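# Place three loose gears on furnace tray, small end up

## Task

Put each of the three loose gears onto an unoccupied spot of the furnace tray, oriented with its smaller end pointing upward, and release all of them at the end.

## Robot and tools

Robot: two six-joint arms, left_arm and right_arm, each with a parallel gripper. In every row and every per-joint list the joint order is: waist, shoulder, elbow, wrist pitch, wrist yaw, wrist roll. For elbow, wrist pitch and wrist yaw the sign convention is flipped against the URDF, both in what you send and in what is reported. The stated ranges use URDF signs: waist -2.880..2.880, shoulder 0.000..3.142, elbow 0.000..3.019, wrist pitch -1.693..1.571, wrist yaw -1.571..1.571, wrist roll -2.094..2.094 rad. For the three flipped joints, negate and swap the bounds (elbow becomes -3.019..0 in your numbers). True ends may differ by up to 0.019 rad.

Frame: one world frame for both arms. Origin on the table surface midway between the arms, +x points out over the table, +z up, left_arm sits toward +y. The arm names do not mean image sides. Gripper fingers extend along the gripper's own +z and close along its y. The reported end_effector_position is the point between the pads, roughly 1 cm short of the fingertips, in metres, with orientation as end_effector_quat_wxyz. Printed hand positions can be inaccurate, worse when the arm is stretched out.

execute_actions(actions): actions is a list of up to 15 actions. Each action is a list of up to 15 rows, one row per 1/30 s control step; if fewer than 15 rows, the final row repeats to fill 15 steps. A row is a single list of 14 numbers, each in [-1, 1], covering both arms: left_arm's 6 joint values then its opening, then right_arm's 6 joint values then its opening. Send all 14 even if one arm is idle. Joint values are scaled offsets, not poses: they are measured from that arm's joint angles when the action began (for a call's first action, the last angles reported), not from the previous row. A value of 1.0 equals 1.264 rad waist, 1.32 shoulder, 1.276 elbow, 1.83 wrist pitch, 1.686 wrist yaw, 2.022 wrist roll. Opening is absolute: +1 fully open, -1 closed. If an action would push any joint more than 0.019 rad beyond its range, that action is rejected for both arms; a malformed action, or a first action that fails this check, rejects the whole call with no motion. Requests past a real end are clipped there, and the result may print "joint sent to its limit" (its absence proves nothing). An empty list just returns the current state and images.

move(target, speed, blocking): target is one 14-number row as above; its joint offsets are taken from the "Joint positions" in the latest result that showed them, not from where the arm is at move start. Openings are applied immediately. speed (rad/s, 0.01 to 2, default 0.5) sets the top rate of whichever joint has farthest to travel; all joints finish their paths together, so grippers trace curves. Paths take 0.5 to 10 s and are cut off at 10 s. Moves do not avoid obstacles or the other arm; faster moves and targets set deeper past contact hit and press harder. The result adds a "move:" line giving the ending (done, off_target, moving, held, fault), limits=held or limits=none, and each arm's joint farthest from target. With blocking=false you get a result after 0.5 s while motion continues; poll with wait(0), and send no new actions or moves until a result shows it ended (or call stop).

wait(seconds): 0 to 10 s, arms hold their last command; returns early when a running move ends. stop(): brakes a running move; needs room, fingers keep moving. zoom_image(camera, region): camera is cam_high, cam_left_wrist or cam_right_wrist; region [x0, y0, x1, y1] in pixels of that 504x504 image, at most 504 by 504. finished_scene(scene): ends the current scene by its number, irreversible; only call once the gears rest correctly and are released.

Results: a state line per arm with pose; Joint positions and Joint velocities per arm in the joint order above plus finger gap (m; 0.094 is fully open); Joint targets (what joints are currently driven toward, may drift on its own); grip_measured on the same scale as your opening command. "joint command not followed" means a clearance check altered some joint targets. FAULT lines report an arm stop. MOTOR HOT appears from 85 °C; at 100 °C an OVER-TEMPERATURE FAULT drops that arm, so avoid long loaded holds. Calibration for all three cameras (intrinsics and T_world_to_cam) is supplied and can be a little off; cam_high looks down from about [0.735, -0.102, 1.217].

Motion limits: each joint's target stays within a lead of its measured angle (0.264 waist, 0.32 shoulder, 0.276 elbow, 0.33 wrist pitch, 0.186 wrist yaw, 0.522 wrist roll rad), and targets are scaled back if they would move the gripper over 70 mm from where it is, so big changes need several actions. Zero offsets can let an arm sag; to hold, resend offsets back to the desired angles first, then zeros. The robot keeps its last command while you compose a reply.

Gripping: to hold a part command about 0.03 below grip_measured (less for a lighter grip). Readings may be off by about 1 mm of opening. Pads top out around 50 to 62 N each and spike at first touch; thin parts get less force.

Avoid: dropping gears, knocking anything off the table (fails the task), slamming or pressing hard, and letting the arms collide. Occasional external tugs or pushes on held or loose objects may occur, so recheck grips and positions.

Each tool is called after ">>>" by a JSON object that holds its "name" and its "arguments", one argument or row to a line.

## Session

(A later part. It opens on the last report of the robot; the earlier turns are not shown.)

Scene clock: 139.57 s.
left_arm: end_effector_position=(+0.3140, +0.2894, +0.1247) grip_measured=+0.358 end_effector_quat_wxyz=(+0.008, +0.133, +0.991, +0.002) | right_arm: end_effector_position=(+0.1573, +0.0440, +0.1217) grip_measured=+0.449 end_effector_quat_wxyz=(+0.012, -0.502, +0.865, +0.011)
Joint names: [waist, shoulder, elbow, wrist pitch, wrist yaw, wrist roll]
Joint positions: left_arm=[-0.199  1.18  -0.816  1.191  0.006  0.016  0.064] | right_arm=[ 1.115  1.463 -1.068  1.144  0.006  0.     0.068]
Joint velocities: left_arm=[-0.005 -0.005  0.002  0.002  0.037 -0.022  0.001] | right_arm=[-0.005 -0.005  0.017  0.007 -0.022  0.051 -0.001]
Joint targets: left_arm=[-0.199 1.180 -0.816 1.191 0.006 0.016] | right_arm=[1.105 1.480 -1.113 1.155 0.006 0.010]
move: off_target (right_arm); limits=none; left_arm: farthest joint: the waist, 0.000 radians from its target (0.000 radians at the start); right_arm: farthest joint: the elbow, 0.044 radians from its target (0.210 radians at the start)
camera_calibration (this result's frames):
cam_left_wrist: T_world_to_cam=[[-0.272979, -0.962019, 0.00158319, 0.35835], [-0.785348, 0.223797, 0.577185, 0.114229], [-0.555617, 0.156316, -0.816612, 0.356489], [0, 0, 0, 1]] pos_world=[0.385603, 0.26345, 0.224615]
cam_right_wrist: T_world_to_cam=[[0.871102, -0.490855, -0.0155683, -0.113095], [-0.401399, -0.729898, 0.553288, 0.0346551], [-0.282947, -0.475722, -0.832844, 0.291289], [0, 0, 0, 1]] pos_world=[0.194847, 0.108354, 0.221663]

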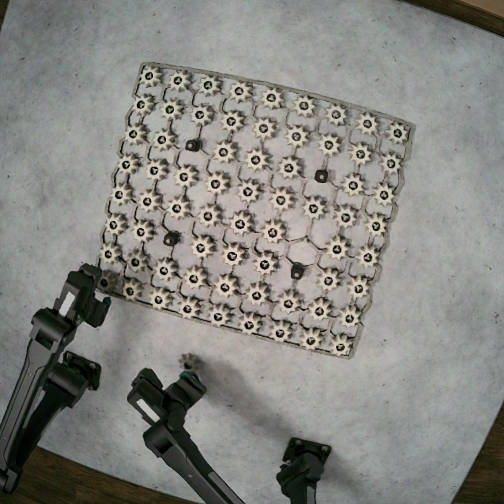

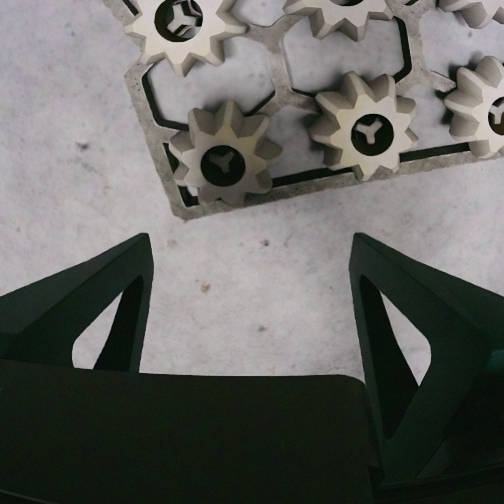

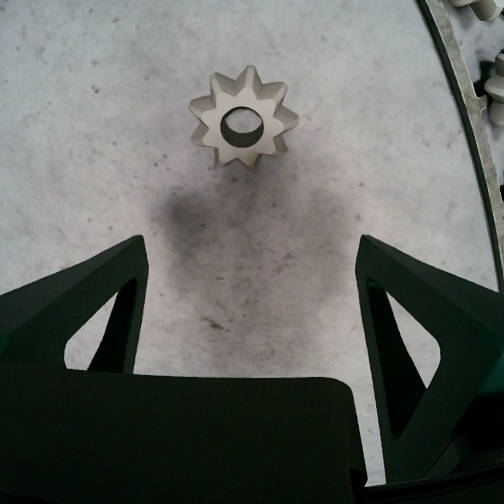

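>>> {"name": "zoom_image", "arguments": {
  "camera": "cam_right_wrist",
  "region": [180,55,310,185]
}}

Region (180, 55, 310, 185) of cam_right_wrist's 504x504 image, scaled by 3.877, with more detail than that image has.

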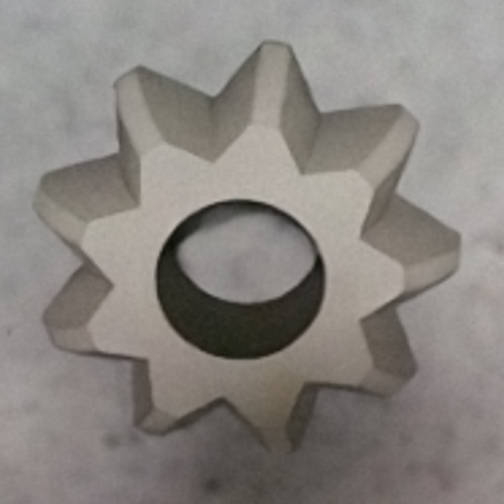

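>>> {"name": "move", "arguments": {
  "target": [0,0,0,0,0,0,0.36,0.022,0.119,0.025,-0.092,0,0.011,0.45],
  "speed": 0.3
}}

Scene clock: 141.90 s.
left_arm: end_effector_position=(+0.3140, +0.2894, +0.1247) grip_measured=+0.358 end_effector_quat_wxyz=(+0.008, +0.133, +0.991, +0.002) | right_arm: end_effector_position=(+0.1577, +0.0607, +0.0497) grip_measured=+0.449 end_effector_quat_wxyz=(-0.002, -0.505, +0.863, +0.002)
Joint names: [waist, shoulder, elbow, wrist pitch, wrist yaw, wrist roll]
Joint positions: left_arm=[-0.199  1.18  -0.816  1.191  0.006  0.016  0.064] | right_arm=[ 1.134  1.613 -1.03   0.989  0.006  0.012  0.068]
Joint velocities: left_arm=[-0.005  0.005 -0.012 -0.007 -0.022  0.007 -0.   ] | right_arm=[0.005 0.005 0.007 0.012 0.022 0.007 0.   ]
Joint targets: left_arm=[-0.199 1.180 -0.816 1.191 0.006 0.016] | right_arm=[1.143 1.620 -1.036 0.976 0.006 0.022]
move: done; limits=none; left_arm: farthest joint: the waist, 0.000 radians from its target (0.000 radians at the start); right_arm: farthest joint: the wrist pitch, 0.014 radians from its target (0.168 radians at the start)
camera_calibration (this result's frames):
cam_left_wrist: T_world_to_cam=[[-0.272979, -0.962019, 0.00158319, 0.35835], [-0.785348, 0.223797, 0.577185, 0.114229], [-0.555617, 0.156316, -0.816612, 0.356489], [0, 0, 0, 1]] pos_world=[0.385603, 0.26345, 0.224615]
cam_right_wrist: T_world_to_cam=[[0.874004, -0.485665, -0.0156975, -0.10713], [-0.387115, -0.715453, 0.581609, 0.0824108], [-0.293698, -0.502252, -0.813317, 0.241733], [0, 0, 0, 1]] pos_world=[0.196531, 0.128342, 0.146993]

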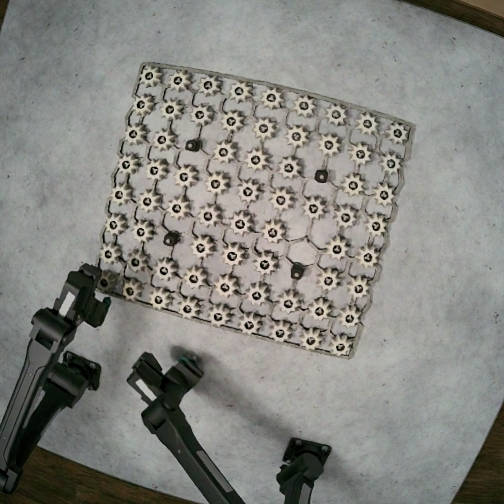

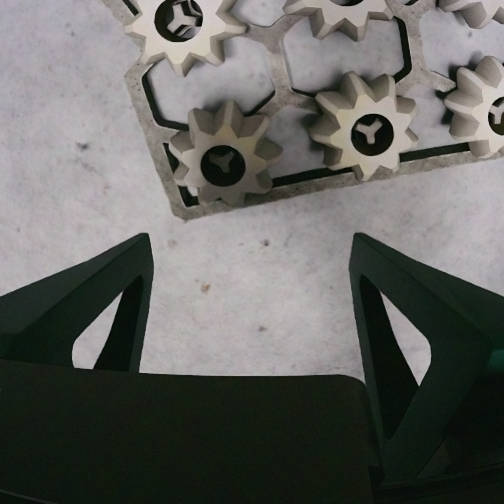

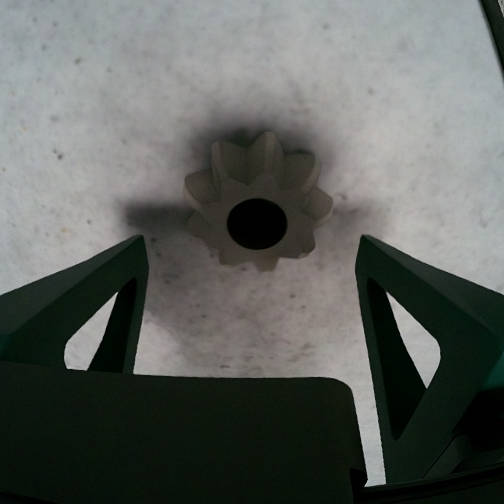

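>>> {"name": "execute_actions", "arguments": {
  "actions": [
    [[0,0,0,0,0,0,0.36,0.003,0.011,-0.002,-0.0106,0,0.004,0.45],[0,0,0,0,0,0,0.36,0.003,0.014,-0.0005,-0.014,0,0.004,0.45],[0,0,0,0,0,0,0.36,0.003,0.0174,0.001,-0.0177,0,0.004,0.45],[0,0,0,0,0,0,0.36,0.003,0.0207,0.0023,-0.0212,0,0.004,0.45],[0,0,0,0,0,0,0.36,0.003,0.024,0.0036,-0.0247,0,0.004,0.45],[0,0,0,0,0,0,0.36,0.003,0.0273,0.005,-0.0283,0,0.004,0.45],[0,0,0,0,0,0,0.36,0.003,0.0306,0.0063,-0.0318,0,0.004,0.45],[0,0,0,0,0,0,0.36,0.003,0.0338,0.0076,-0.0353,0,0.004,0.45],[0,0,0,0,0,0,0.36,0.003,0.0371,0.009,-0.0389,0,0.004,0.45],[0,0,0,0,0,0,0.36,0.003,0.0404,0.0103,-0.0424,0,0.004,0.45],[0,0,0,0,0,0,0.36,0.003,0.0437,0.0116,-0.0459,0,0.004,0.45],[0,0,0,0,0,0,0.36,0.003,0.047,0.013,-0.0495,0,0.004,0.45],[0,0,0,0,0,0,0.36,0.003,0.0502,0.0143,-0.053,0,0.004,0.45],[0,0,0,0,0,0,0.36,0.003,0.0535,0.0156,-0.0565,0,0.004,0.45],[0,0,0,0,0,0,0.36,0.003,0.0565,0.017,-0.060,0,0.004,0.45]]
  ]
}}

>>> {"name": "wait", "arguments": {
  "seconds": 0.3
}}

Scene clock: 143.43 s.
left_arm: end_effector_position=(+0.3140, +0.2894, +0.1247) grip_measured=+0.358 end_effector_quat_wxyz=(+0.008, +0.133, +0.991, +0.002) | right_arm: end_effector_position=(+0.1605, +0.0658, +0.0227) grip_measured=+0.449 end_effector_quat_wxyz=(+0.003, -0.505, +0.863, +0.005)
Joint names: [waist, shoulder, elbow, wrist pitch, wrist yaw, wrist roll]
Joint positions: left_arm=[-0.199  1.18  -0.816  1.191  0.006  0.016  0.064] | right_arm=[ 1.134  1.664 -1.008  0.906  0.006  0.013  0.068]
Joint velocities: left_arm=[-0.005  0.005 -0.007 -0.022 -0.007  0.081  0.   ] | right_arm=[-0.015  0.132  0.076 -0.183  0.037 -0.037 -0.   ]
Joint targets: left_arm=[-0.199 1.180 -0.816 1.191 0.006 0.016] | right_arm=[1.137 1.688 -1.008 0.879 0.006 0.020]
camera_calibration (this result's frames):
cam_left_wrist: T_world_to_cam=[[-0.272979, -0.962019, 0.00158319, 0.35835], [-0.785348, 0.223797, 0.577185, 0.114229], [-0.555617, 0.156316, -0.816612, 0.356489], [0, 0, 0, 1]] pos_world=[0.385603, 0.26345, 0.224615]
cam_right_wrist: T_world_to_cam=[[0.873908, -0.485835, -0.0157942, -0.107479], [-0.390653, -0.721292, 0.571951, 0.104002], [-0.289266, -0.493662, -0.820136, 0.222025], [0, 0, 0, 1]] pos_world=[0.19878, 0.132404, 0.12091]

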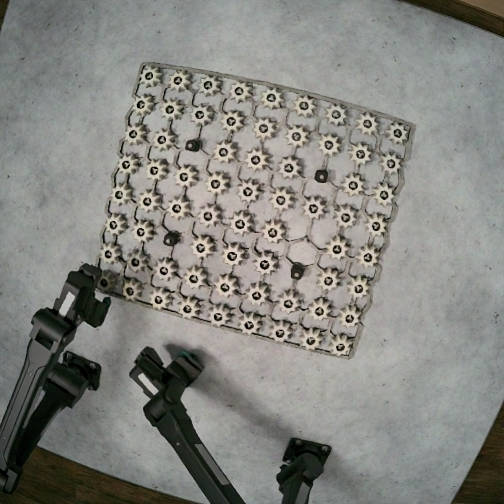

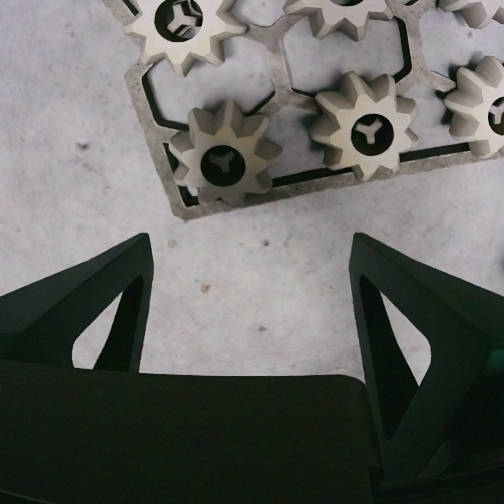

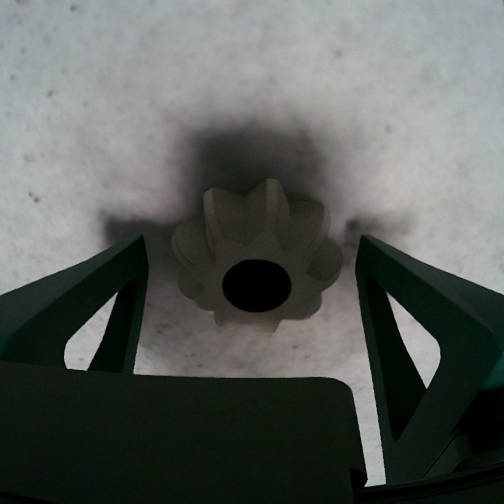

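Scene clock: 143.73 s.
left_arm: end_effector_position=(+0.3140, +0.2894, +0.1247) grip_measured=+0.358 end_effector_quat_wxyz=(+0.008, +0.133, +0.991, +0.002) | right_arm: end_effector_position=(+0.1601, +0.0651, +0.0161) grip_measured=+0.449 end_effector_quat_wxyz=(+0.001, -0.505, +0.863, +0.004)
Joint names: [waist, shoulder, elbow, wrist pitch, wrist yaw, wrist roll]
Joint positions: left_arm=[-0.199  1.18  -0.816  1.191  0.006  0.016  0.064] | right_arm=[ 1.134  1.676 -1.003  0.893  0.006  0.013  0.068]
Joint velocities: left_arm=[-0.005 -0.005  0.012  0.002  0.022 -0.081  0.   ] | right_arm=[-0.015 -0.005  0.002 -0.007  0.022 -0.022  0.001]
Joint targets: left_arm=[-0.199 1.180 -0.816 1.191 0.006 0.016] | right_arm=[1.137 1.688 -1.008 0.879 0.006 0.020]
wait: 0.30 s; no rest
camera_calibration (this result's frames):
cam_left_wrist: T_world_to_cam=[[-0.272979, -0.962019, 0.00158319, 0.35835], [-0.785348, 0.223797, 0.577185, 0.114229], [-0.555617, 0.156316, -0.816612, 0.356489], [0, 0, 0, 1]] pos_world=[0.385603, 0.26345, 0.224615]
cam_right_wrist: T_world_to_cam=[[0.873871, -0.485903, -0.0157536, -0.10758], [-0.389291, -0.718793, 0.576012, 0.10663], [-0.291209, -0.497227, -0.81729, 0.216659], [0, 0, 0, 1]] pos_world=[0.198614, 0.1321, 0.113958]

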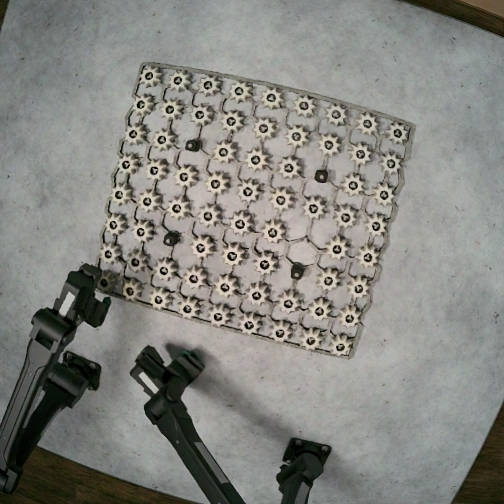

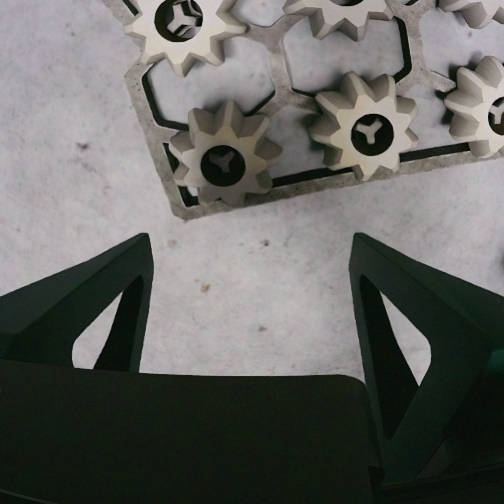

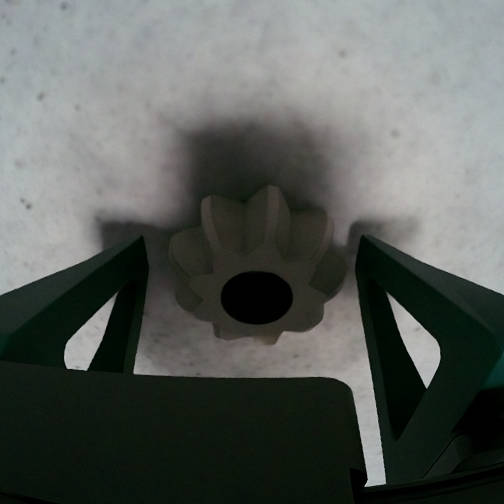

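>>> {"name": "execute_actions", "arguments": {
  "actions": [
    [[0,0,0,0,0,0,0.36,0.002,0.011,-0.004,-0.008,0,0.004,0.42],[0,0,0,0,0,0,0.36,0.002,0.013,-0.004,-0.009,0,0.004,0.39],[0,0,0,0,0,0,0.36,0.002,0.014,-0.004,-0.010,0,0.004,0.36],[0,0,0,0,0,0,0.36,0.002,0.015,-0.004,-0.011,0,0.004,0.33],[0,0,0,0,0,0,0.36,0.002,0.015,-0.004,-0.0115,0,0.004,0.31]],
    [[0,0,0,0,0,0,0.36,0.002,0.007,-0.004,-0.005,0,0.002,0.28],[0,0,0,0,0,0,0.36,0.002,0.007,-0.004,-0.005,0,0.002,0.26],[0,0,0,0,0,0,0.36,0.002,0.007,-0.004,-0.005,0,0.002,0.245],[0,0,0,0,0,0,0.36,0.002,0.007,-0.004,-0.005,0,0.002,0.23],[0,0,0,0,0,0,0.36,0.002,0.007,-0.004,-0.005,0,0.002,0.22],[0,0,0,0,0,0,0.36,0.002,0.007,-0.004,-0.005,0,0.002,0.21],[0,0,0,0,0,0,0.36,0.002,0.007,-0.004,-0.005,0,0.002,0.20],[0,0,0,0,0,0,0.36,0.002,0.007,-0.004,-0.005,0,0.002,0.19],[0,0,0,0,0,0,0.36,0.002,0.007,-0.004,-0.005,0,0.002,0.18],[0,0,0,0,0,0,0.36,0.002,0.007,-0.004,-0.005,0,0.002,0.17],[0,0,0,0,0,0,0.36,0.002,0.007,-0.004,-0.005,0,0.002,0.16],[0,0,0,0,0,0,0.36,0.002,0.007,-0.004,-0.005,0,0.002,0.15],[0,0,0,0,0,0,0.36,0.002,0.007,-0.004,-0.005,0,0.002,0.14],[0,0,0,0,0,0,0.36,0.002,0.007,-0.004,-0.005,0,0.002,0.13],[0,0,0,0,0,0,0.36,0.002,0.007,-0.004,-0.005,0,0.002,0.125]]
  ]
}}

Scene clock: 145.40 s.
left_arm: end_effector_position=(+0.3140, +0.2894, +0.1247) grip_measured=+0.358 end_effector_quat_wxyz=(+0.008, +0.133, +0.991, +0.002) | right_arm: end_effector_position=(+0.1610, +0.0664, +0.0158) grip_measured=+0.130 end_effector_quat_wxyz=(+0.003, -0.505, +0.863, +0.005)
Joint names: [waist, shoulder, elbow, wrist pitch, wrist yaw, wrist roll]
Joint positions: left_arm=[-0.199  1.18  -0.816  1.191  0.006  0.016  0.064] | right_arm=[ 1.134  1.677 -1.003  0.886  0.005  0.013  0.053]
Joint velocities: left_arm=[ 0.005 -0.005  0.007 -0.017  0.11   0.051 -0.001] | right_arm=[-0.005  0.005 -0.012  0.002 -0.007  0.081 -0.007]
Joint targets: left_arm=[-0.199 1.180 -0.816 1.191 0.006 0.016] | right_arm=[1.136 1.686 -1.008 0.877 0.006 0.017]
camera_calibration (this result's frames):
cam_left_wrist: T_world_to_cam=[[-0.272979, -0.962019, 0.00158319, 0.35835], [-0.785348, 0.223797, 0.577185, 0.114229], [-0.555617, 0.156316, -0.816612, 0.356489], [0, 0, 0, 1]] pos_world=[0.385603, 0.26345, 0.224615]
cam_right_wrist: T_world_to_cam=[[0.873923, -0.485832, -0.0150407, -0.107727], [-0.391355, -0.721654, 0.571013, 0.108713], [-0.28827, -0.493135, -0.820803, 0.216649], [0, 0, 0, 1]] pos_world=[0.199144, 0.132953, 0.114129]

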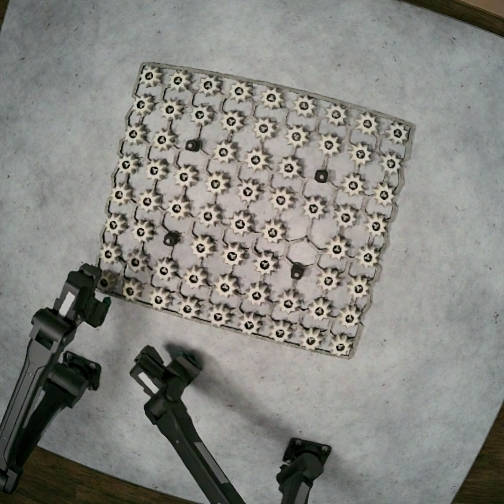

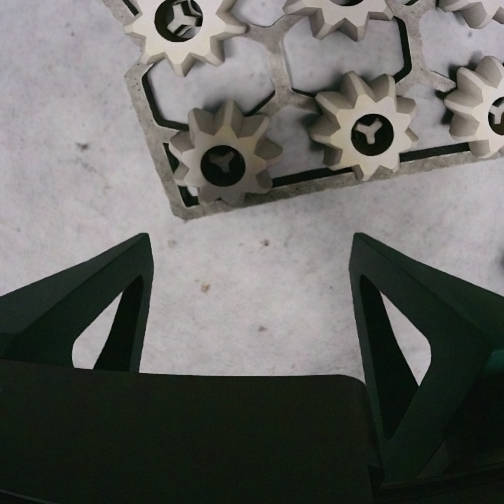

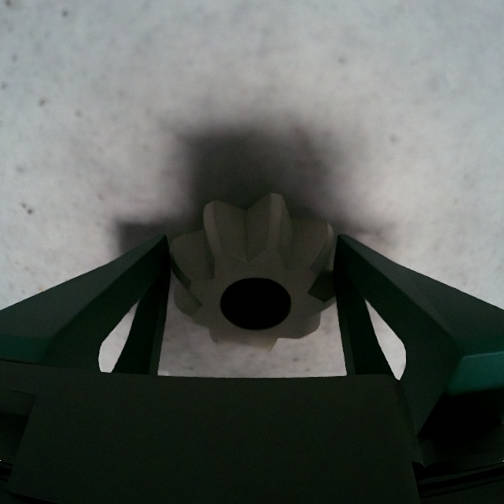

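>>> {"name": "execute_actions", "arguments": {
  "actions": [
    [[0,0,0,0,0,0,0.36,0,0.005,-0.004,-0.003,0,0,0.16],[0,0,0,0,0,0,0.36,0,0.005,-0.004,-0.003,0,0,0.19],[0,0,0,0,0,0,0.36,0,0.005,-0.004,-0.003,0,0,0.22],[0,0,0,0,0,0,0.36,0,0.005,-0.004,-0.003,0,0,0.25],[0,0,0,0,0,0,0.36,0,0.005,-0.004,-0.003,0,0,0.28],[0,0,0,0,0,0,0.36,0,0.005,-0.004,-0.003,0,0,0.31],[0,0,0,0,0,0,0.36,0,0.005,-0.004,-0.003,0,0,0.34],[0,0,0,0,0,0,0.36,0,0.005,-0.004,-0.003,0,0,0.37],[0,0,0,0,0,0,0.36,0,0.005,-0.004,-0.003,0,0,0.40]]
  ]
}}

Scene clock: 146.30 s.
left_arm: end_effector_position=(+0.3140, +0.2894, +0.1247) grip_measured=+0.358 end_effector_quat_wxyz=(+0.008, +0.133, +0.991, +0.002) | right_arm: end_effector_position=(+0.1610, +0.0664, +0.0158) grip_measured=+0.399 end_effector_quat_wxyz=(+0.003, -0.505, +0.863, +0.005)
Joint names: [waist, shoulder, elbow, wrist pitch, wrist yaw, wrist roll]
Joint positions: left_arm=[-0.199  1.18  -0.816  1.191  0.006  0.016  0.064] | right_arm=[ 1.134  1.677 -1.003  0.886  0.005  0.013  0.066]
Joint velocities: left_arm=[-0.005  0.005 -0.002 -0.002 -0.037 -0.007 -0.   ] | right_arm=[-0.005  0.005  0.017  0.017 -0.037 -0.022  0.001]
Joint targets: left_arm=[-0.199 1.180 -0.816 1.191 0.006 0.016] | right_arm=[1.134 1.683 -1.008 0.881 0.005 0.013]
camera_calibration (this result's frames):
cam_left_wrist: T_world_to_cam=[[-0.272979, -0.962019, 0.00158319, 0.35835], [-0.785348, 0.223797, 0.577185, 0.114229], [-0.555617, 0.156316, -0.816612, 0.356489], [0, 0, 0, 1]] pos_world=[0.385603, 0.26345, 0.224615]
cam_right_wrist: T_world_to_cam=[[0.873923, -0.485832, -0.0150407, -0.107727], [-0.391355, -0.721654, 0.571013, 0.108713], [-0.28827, -0.493135, -0.820803, 0.216649], [0, 0, 0, 1]] pos_world=[0.199144, 0.132953, 0.114129]

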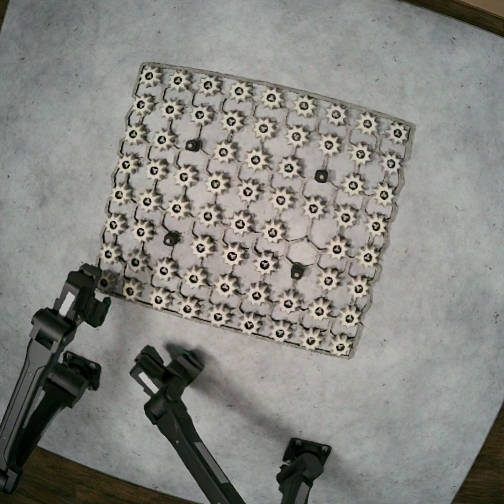

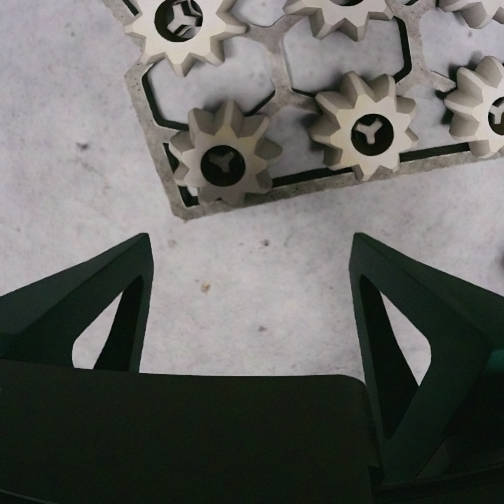

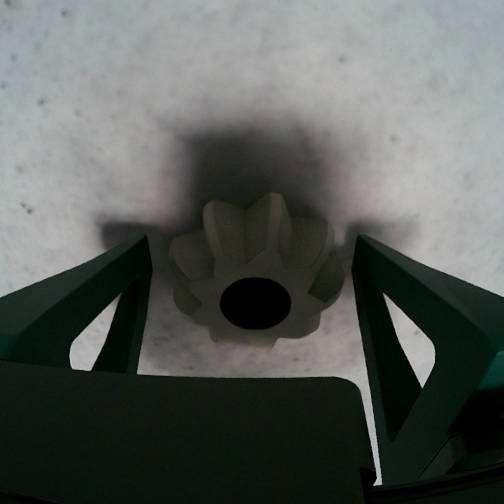

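>>> {"name": "execute_actions", "arguments": {
  "actions": [
    [[0,0,0,0,0,0,0.36,0,0.005,-0.002,-0.006,0,0,0.40],[0,0,0,0,0,0,0.36,0,0.005,-0.001,-0.007,0,0,0.40],[0,0,0,0,0,0,0.36,0,0.005,0,-0.008,0,0,0.40],[0,0,0,0,0,0,0.36,0,0.005,0.001,-0.009,0,0,0.40],[0,0,0,0,0,0,0.36,0,0.005,0.002,-0.010,0,0,0.40],[0,0,0,0,0,0,0.36,0,0.005,0.003,-0.011,0,0,0.40],[0,0,0,0,0,0,0.36,0,0.005,0.004,-0.012,0,0,0.40],[0,0,0,0,0,0,0.36,0,0.005,0.005,-0.013,0,0,0.40]]
  ]
}}

Scene clock: 147.60 s.
left_arm: end_effector_position=(+0.3140, +0.2894, +0.1247) grip_measured=+0.358 end_effector_quat_wxyz=(+0.008, +0.133, +0.991, +0.002) | right_arm: end_effector_position=(+0.1601, +0.0648, +0.0132) grip_measured=+0.399 end_effector_quat_wxyz=(+0.004, -0.505, +0.863, +0.005)
Joint names: [waist, shoulder, elbow, wrist pitch, wrist yaw, wrist roll]
Joint positions: left_arm=[-0.199  1.18  -0.816  1.191  0.006  0.016  0.064] | right_arm=[ 1.134  1.677 -0.994  0.877  0.005  0.013  0.066]
Joint velocities: left_arm=[-0.015 -0.005  0.002  0.007  0.022  0.051 -0.   ] | right_arm=[-0.015 -0.005  0.007 -0.012  0.037  0.022 -0.   ]
Joint targets: left_arm=[-0.199 1.180 -0.816 1.191 0.006 0.016] | right_arm=[1.134 1.683 -0.997 0.863 0.005 0.013]
camera_calibration (this result's frames):
cam_left_wrist: T_world_to_cam=[[-0.272979, -0.962019, 0.00158319, 0.35835], [-0.785348, 0.223797, 0.577185, 0.114229], [-0.555617, 0.156316, -0.816612, 0.356489], [0, 0, 0, 1]] pos_world=[0.385603, 0.26345, 0.224615]
cam_right_wrist: T_world_to_cam=[[0.873929, -0.485821, -0.0150469, -0.107783], [-0.391563, -0.722037, 0.570387, 0.108697], [-0.287971, -0.492585, -0.821238, 0.213337], [0, 0, 0, 1]] pos_world=[0.198191, 0.131207, 0.111579]

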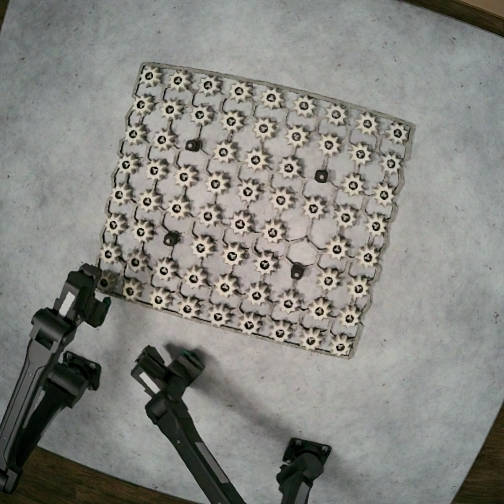

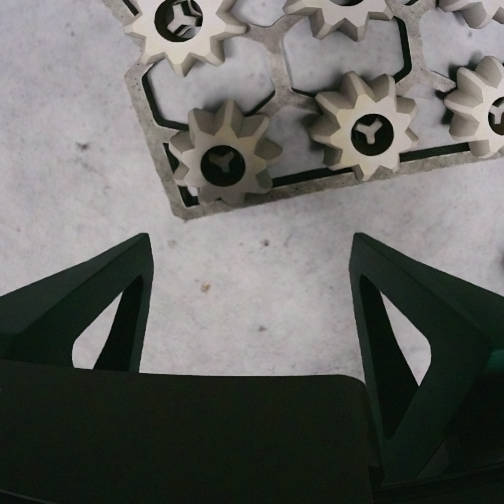

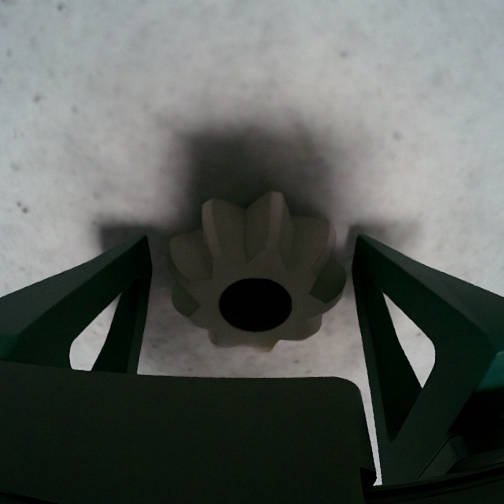

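>>> {"name": "zoom_image", "arguments": {
  "camera": "cam_right_wrist",
  "region": [130,170,380,375]
}}

Region (130, 170, 380, 375) of cam_right_wrist's 504x504 image, scaled by 2.016, with more detail than that image has; it fills the top 413 rows of this view, and the rest is white.

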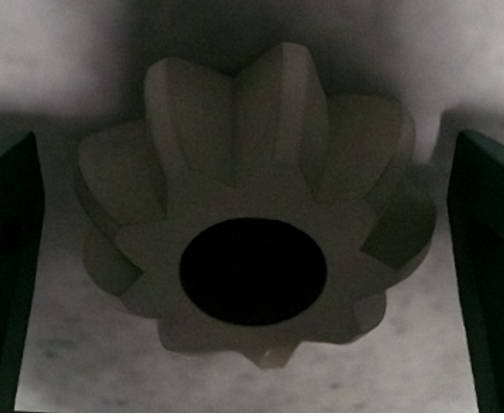

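>>> {"name": "execute_actions", "arguments": {
  "actions": [
    [[0,0,0,0,0,0,0.36,0,0.005,-0.002,0.002,0,0,0.38],[0,0,0,0,0,0,0.36,0,0.005,-0.002,0.005,0,0,0.36],[0,0,0,0,0,0,0.36,0,0.005,-0.002,0.007,0,0,0.34],[0,0,0,0,0,0,0.36,0,0.005,-0.002,0.009,0,0,0.32],[0,0,0,0,0,0,0.36,0,0.005,-0.002,0.010,0,0,0.31]],
    [[0,0,0,0,0,0,0.36,0,0.005,-0.002,0.002,0,0,0.28],[0,0,0,0,0,0,0.36,0,0.005,-0.002,0.002,0,0,0.26],[0,0,0,0,0,0,0.36,0,0.005,-0.002,0.002,0,0,0.245],[0,0,0,0,0,0,0.36,0,0.005,-0.002,0.002,0,0,0.23],[0,0,0,0,0,0,0.36,0,0.005,-0.002,0.002,0,0,0.22],[0,0,0,0,0,0,0.36,0,0.005,-0.002,0.002,0,0,0.21],[0,0,0,0,0,0,0.36,0,0.005,-0.002,0.002,0,0,0.20],[0,0,0,0,0,0,0.36,0,0.005,-0.002,0.002,0,0,0.19],[0,0,0,0,0,0,0.36,0,0.005,-0.002,0.002,0,0,0.18],[0,0,0,0,0,0,0.36,0,0.005,-0.002,0.002,0,0,0.17],[0,0,0,0,0,0,0.36,0,0.005,-0.002,0.002,0,0,0.165],[0,0,0,0,0,0,0.36,0,0.005,-0.002,0.002,0,0,0.16],[0,0,0,0,0,0,0.36,0,0.005,-0.002,0.002,0,0,0.155],[0,0,0,0,0,0,0.36,0,0.005,-0.002,0.002,0,0,0.15],[0,0,0,0,0,0,0.36,0,0.005,-0.002,0.002,0,0,0.145]]
  ]
}}

Scene clock: 149.60 s.
left_arm: end_effector_position=(+0.3140, +0.2894, +0.1247) grip_measured=+0.358 end_effector_quat_wxyz=(+0.008, +0.133, +0.991, +0.002) | right_arm: end_effector_position=(+0.1596, +0.0635, +0.0132) grip_measured=+0.164 end_effector_quat_wxyz=(+0.002, -0.505, +0.863, +0.003)
Joint names: [waist, shoulder, elbow, wrist pitch, wrist yaw, wrist roll]
Joint positions: left_arm=[-0.199  1.18  -0.816  1.191  0.006  0.016  0.064] | right_arm=[ 1.134  1.677 -0.994  0.882  0.004  0.013  0.055]
Joint velocities: left_arm=[ 0.005 -0.005  0.002 -0.007  0.022  0.007 -0.   ] | right_arm=[-0.005 -0.005 -0.007  0.012  0.037  0.037 -0.003]
Joint targets: left_arm=[-0.199 1.180 -0.816 1.191 0.006 0.016] | right_arm=[1.134 1.683 -0.997 0.886 0.005 0.013]
camera_calibration (this result's frames):
cam_left_wrist: T_world_to_cam=[[-0.272979, -0.962019, 0.00158319, 0.35835], [-0.785348, 0.223797, 0.577185, 0.114229], [-0.555617, 0.156316, -0.816612, 0.356489], [0, 0, 0, 1]] pos_world=[0.385603, 0.26345, 0.224615]
cam_right_wrist: T_world_to_cam=[[0.873901, -0.485906, -0.013859, -0.107997], [-0.390682, -0.719034, 0.574767, 0.107235], [-0.289248, -0.496875, -0.8182, 0.213018], [0, 0, 0, 1]] pos_world=[0.197888, 0.130473, 0.111159]

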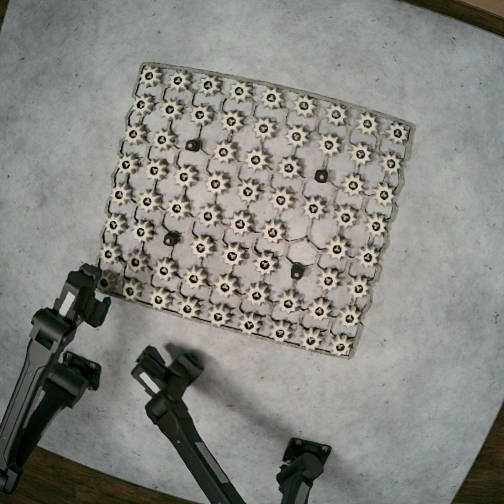

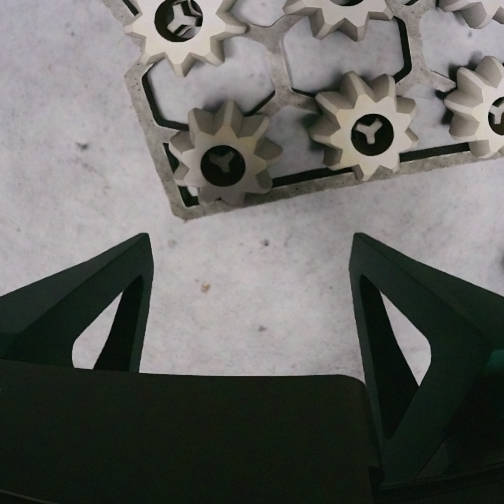

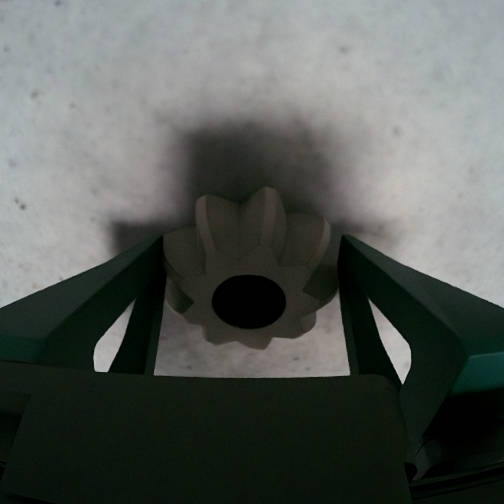

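>>> {"name": "execute_actions", "arguments": {
  "actions": [
    [[0,0,0,0,0,0,0.36,0,0.005,-0.002,0.002,0,0,0.135]]
  ]
}}

Scene clock: 150.30 s.
left_arm: end_effector_position=(+0.3140, +0.2894, +0.1247) grip_measured=+0.358 end_effector_quat_wxyz=(+0.008, +0.133, +0.991, +0.002) | right_arm: end_effector_position=(+0.1596, +0.0635, +0.0132) grip_measured=+0.162 end_effector_quat_wxyz=(+0.002, -0.505, +0.863, +0.003)
Joint names: [waist, shoulder, elbow, wrist pitch, wrist yaw, wrist roll]
Joint positions: left_arm=[-0.199  1.18  -0.816  1.191  0.006  0.016  0.064] | right_arm=[ 1.134  1.677 -0.994  0.882  0.004  0.013  0.055]
Joint velocities: left_arm=[-0.005 -0.005  0.007  0.012  0.066  0.037  0.001] | right_arm=[-0.005 -0.005  0.012 -0.032  0.066  0.022 -0.001]
Joint targets: left_arm=[-0.199 1.180 -0.816 1.191 0.006 0.016] | right_arm=[1.134 1.683 -0.997 0.886 0.004 0.013]
camera_calibration (this result's frames):
cam_left_wrist: T_world_to_cam=[[-0.272979, -0.962019, 0.00158319, 0.35835], [-0.785348, 0.223797, 0.577185, 0.114229], [-0.555617, 0.156316, -0.816612, 0.356489], [0, 0, 0, 1]] pos_world=[0.385603, 0.26345, 0.224615]
cam_right_wrist: T_world_to_cam=[[0.873901, -0.485906, -0.013859, -0.107997], [-0.390682, -0.719034, 0.574767, 0.107235], [-0.289248, -0.496875, -0.8182, 0.213018], [0, 0, 0, 1]] pos_world=[0.197888, 0.130473, 0.111159]

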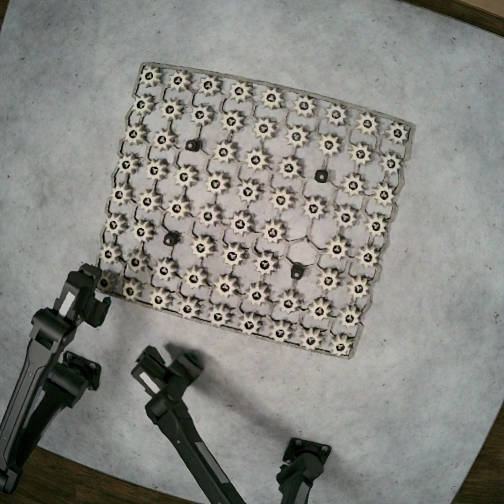

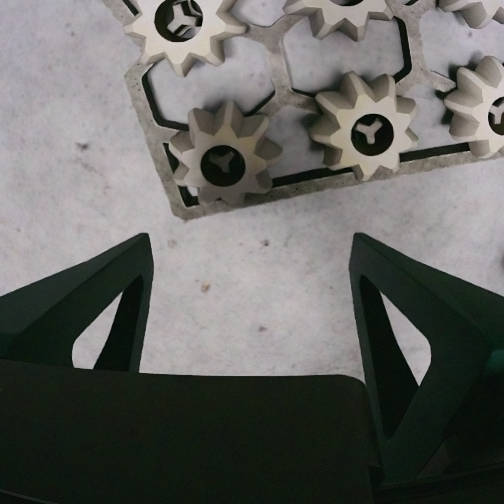

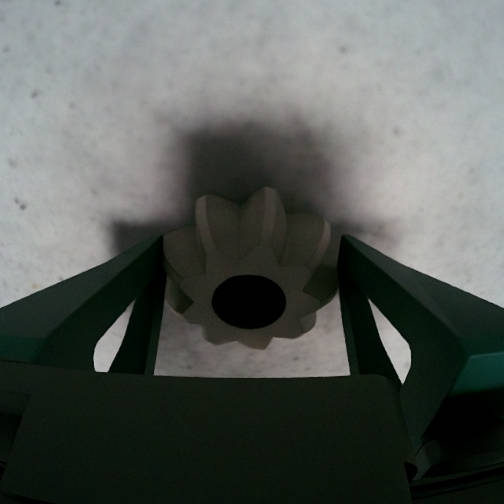

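>>> {"name": "execute_actions", "arguments": {
  "actions": [
    [[0,0,0,0,0,0,0.36,0,0.005,-0.002,0.002,0,0,0.13],[0,0,0,0,0,0,0.36,0,0.005,-0.002,0.002,0,0,0.125],[0,0,0,0,0,0,0.36,0,0.005,-0.002,0.002,0,0,0.12]]
  ]
}}

Scene clock: 151.03 s.
left_arm: end_effector_position=(+0.3140, +0.2894, +0.1247) grip_measured=+0.358 end_effector_quat_wxyz=(+0.008, +0.133, +0.991, +0.002) | right_arm: end_effector_position=(+0.1596, +0.0635, +0.0132) grip_measured=+0.162 end_effector_quat_wxyz=(+0.002, -0.505, +0.863, +0.003)
Joint names: [waist, shoulder, elbow, wrist pitch, wrist yaw, wrist roll]
Joint positions: left_arm=[-0.199  1.18  -0.816  1.191  0.006  0.016  0.064] | right_arm=[ 1.134  1.677 -0.994  0.882  0.004  0.013  0.055]
Joint velocities: left_arm=[-0.015  0.005 -0.002  0.012  0.095  0.022 -0.   ] | right_arm=[ 0.005 -0.015  0.012 -0.002 -0.037 -0.007  0.002]
Joint targets: left_arm=[-0.199 1.180 -0.816 1.191 0.006 0.016] | right_arm=[1.134 1.683 -0.997 0.886 0.004 0.013]
camera_calibration (this result's frames):
cam_left_wrist: T_world_to_cam=[[-0.272979, -0.962019, 0.00158319, 0.35835], [-0.785348, 0.223797, 0.577185, 0.114229], [-0.555617, 0.156316, -0.816612, 0.356489], [0, 0, 0, 1]] pos_world=[0.385603, 0.26345, 0.224615]
cam_right_wrist: T_world_to_cam=[[0.873901, -0.485906, -0.013859, -0.107997], [-0.390682, -0.719034, 0.574767, 0.107235], [-0.289248, -0.496875, -0.8182, 0.213018], [0, 0, 0, 1]] pos_world=[0.197888, 0.130473, 0.111159]

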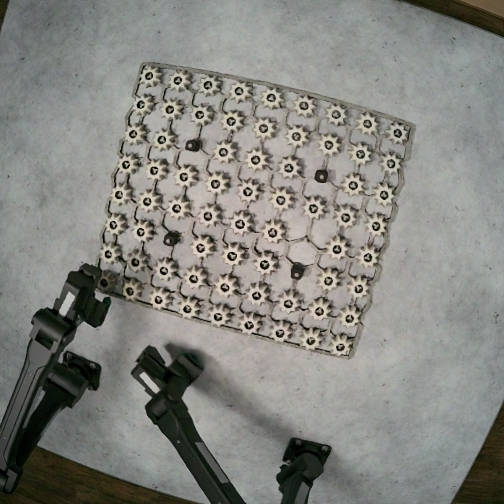

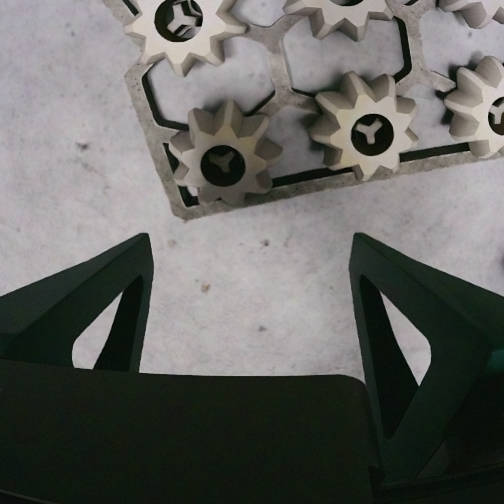

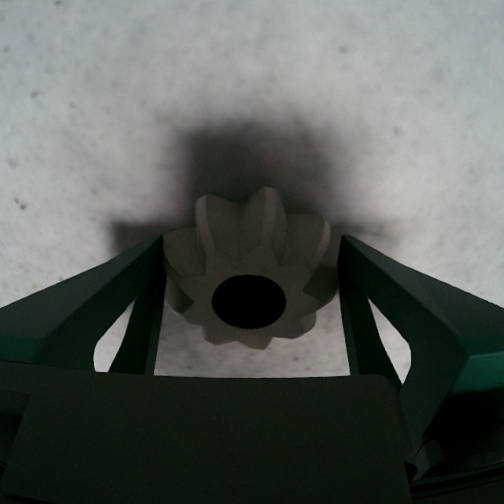

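>>> {"name": "move", "arguments": {
  "target": [0,0,0,0,0,0,0.36,0,-0.169,-0.093,0.15,0,0,0.12],
  "speed": 0.35
}}

Scene clock: 153.10 s.
left_arm: end_effector_position=(+0.3140, +0.2894, +0.1247) grip_measured=+0.358 end_effector_quat_wxyz=(+0.008, +0.133, +0.991, +0.002) | right_arm: end_effector_position=(+0.1487, +0.0435, +0.1133) grip_measured=+0.162 end_effector_quat_wxyz=(+0.003, -0.505, +0.863, +0.004)
Joint names: [waist, shoulder, elbow, wrist pitch, wrist yaw, wrist roll]
Joint positions: left_arm=[-0.199  1.18  -0.816  1.191  0.006  0.016  0.064] | right_arm=[ 1.134  1.475 -1.058  1.145  0.004  0.013  0.055]
Joint velocities: left_arm=[ 0.015 -0.005  0.002  0.012 -0.022 -0.066  0.   ] | right_arm=[-0.005 -0.005 -0.002 -0.002  0.066  0.037 -0.   ]
Joint targets: left_arm=[-0.199 1.180 -0.816 1.191 0.006 0.016] | right_arm=[1.134 1.453 -1.113 1.157 0.004 0.013]
move: off_target (right_arm); limits=none; left_arm: farthest joint: the waist, 0.000 radians from its target (0.000 radians at the start); right_arm: farthest joint: the elbow, 0.055 radians from its target (0.118 radians at the start)
camera_calibration (this result's frames):
cam_left_wrist: T_world_to_cam=[[-0.272979, -0.962019, 0.00158319, 0.35835], [-0.785348, 0.223797, 0.577185, 0.114229], [-0.555617, 0.156316, -0.816612, 0.356489], [0, 0, 0, 1]] pos_world=[0.385603, 0.26345, 0.224615]
cam_right_wrist: T_world_to_cam=[[0.873914, -0.485883, -0.0138747, -0.106797], [-0.391206, -0.719996, 0.573205, 0.0312647], [-0.2885, -0.495504, -0.819294, 0.281794], [0, 0, 0, 1]] pos_world=[0.18686, 0.11025, 0.211469]

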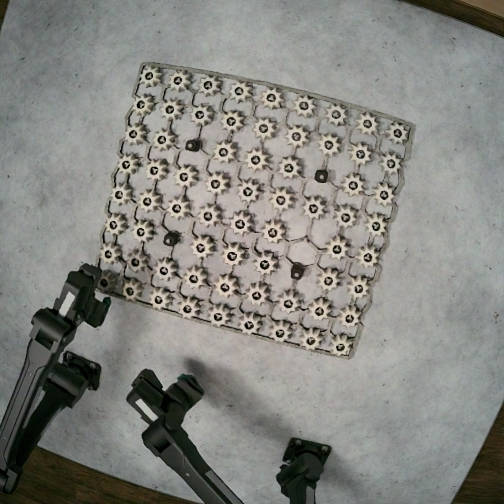

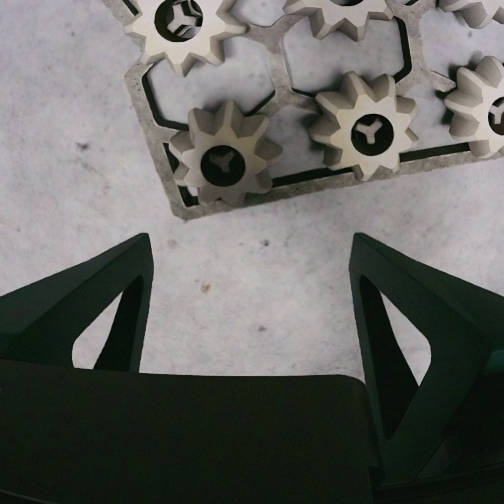

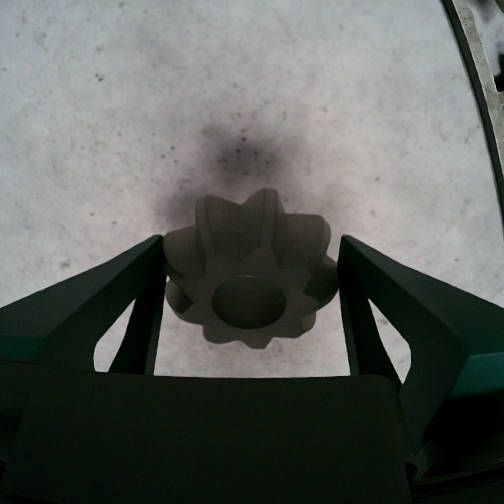

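>>> {"name": "move", "arguments": {
  "target": [0,0,0,0,0,0,0.36,-0.653,0.335,-0.478,0.077,0,-0.273,0.12],
  "speed": 0.6
}}

Scene clock: 155.60 s.
left_arm: end_effector_position=(+0.3140, +0.2894, +0.1247) grip_measured=+0.358 end_effector_quat_wxyz=(+0.008, +0.133, +0.991, +0.002) | right_arm: end_effector_position=(+0.5130, -0.1742, +0.1003) grip_measured=+0.162 end_effector_quat_wxyz=(-0.007, -0.376, +0.927, +0.002)
Joint names: [waist, shoulder, elbow, wrist pitch, wrist yaw, wrist roll]
Joint positions: left_arm=[-0.199  1.18  -0.816  1.191  0.006  0.016  0.064] | right_arm=[ 0.304  1.918 -1.607  1.274  0.003 -0.529  0.055]
Joint velocities: left_arm=[-0.015 -0.005 -0.012  0.007  0.007 -0.051  0.001] | right_arm=[-0.005  0.005 -0.007  0.002  0.007 -0.022 -0.001]
Joint targets: left_arm=[-0.199 1.180 -0.816 1.191 0.006 0.016] | right_arm=[0.308 1.917 -1.668 1.286 0.004 -0.539]
move: off_target (right_arm); limits=none; left_arm: farthest joint: the waist, 0.000 radians from its target (0.000 radians at the start); right_arm: farthest joint: the elbow, 0.061 radians from its target (0.610 radians at the start)
camera_calibration (this result's frames):
cam_left_wrist: T_world_to_cam=[[-0.272979, -0.962019, 0.00158319, 0.35835], [-0.785348, 0.223797, 0.577185, 0.114229], [-0.555617, 0.156316, -0.816612, 0.356489], [0, 0, 0, 1]] pos_world=[0.385603, 0.26345, 0.224615]
cam_right_wrist: T_world_to_cam=[[0.699611, -0.714245, -0.0199658, -0.480837], [-0.568895, -0.573711, 0.589248, 0.139582], [-0.432322, -0.400886, -0.807706, 0.357506], [0, 0, 0, 1]] pos_world=[0.570364, -0.120036, 0.196911]

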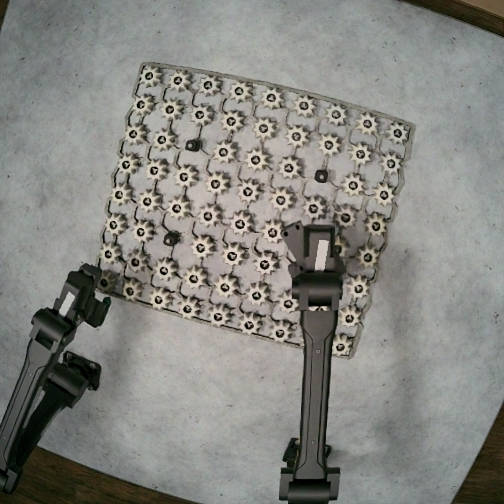

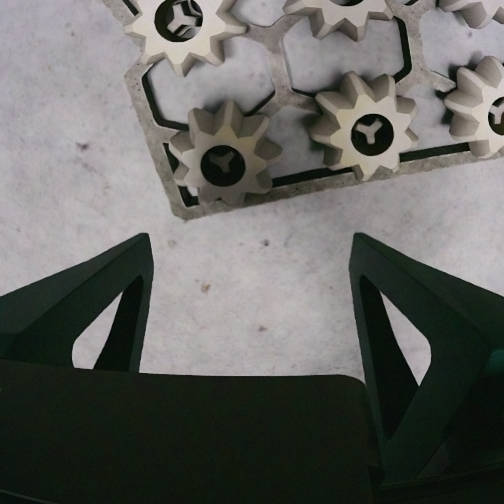

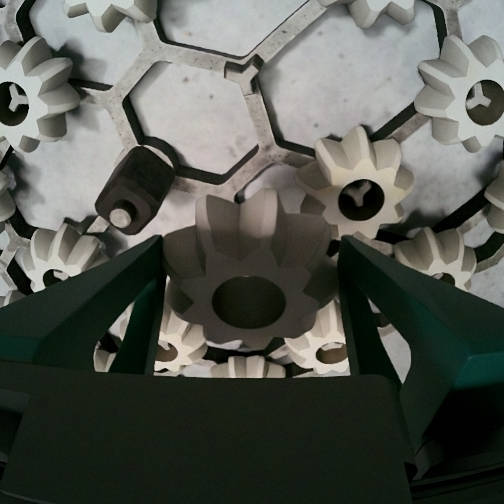

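>>> {"name": "zoom_image", "arguments": {
  "camera": "cam_right_wrist",
  "region": [190,20,310,140]
}}

Region (190, 20, 310, 140) of cam_right_wrist's 504x504 image, scaled by 4.200, with more detail than that image has.

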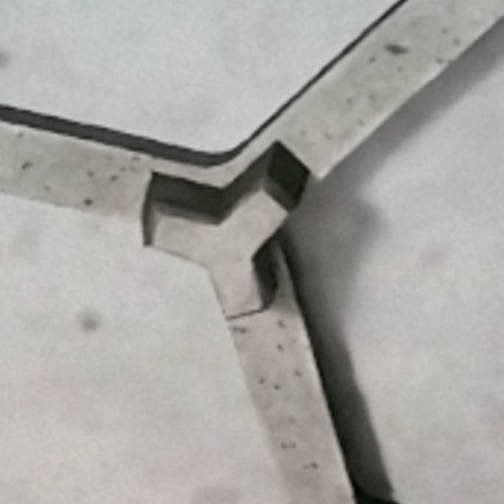

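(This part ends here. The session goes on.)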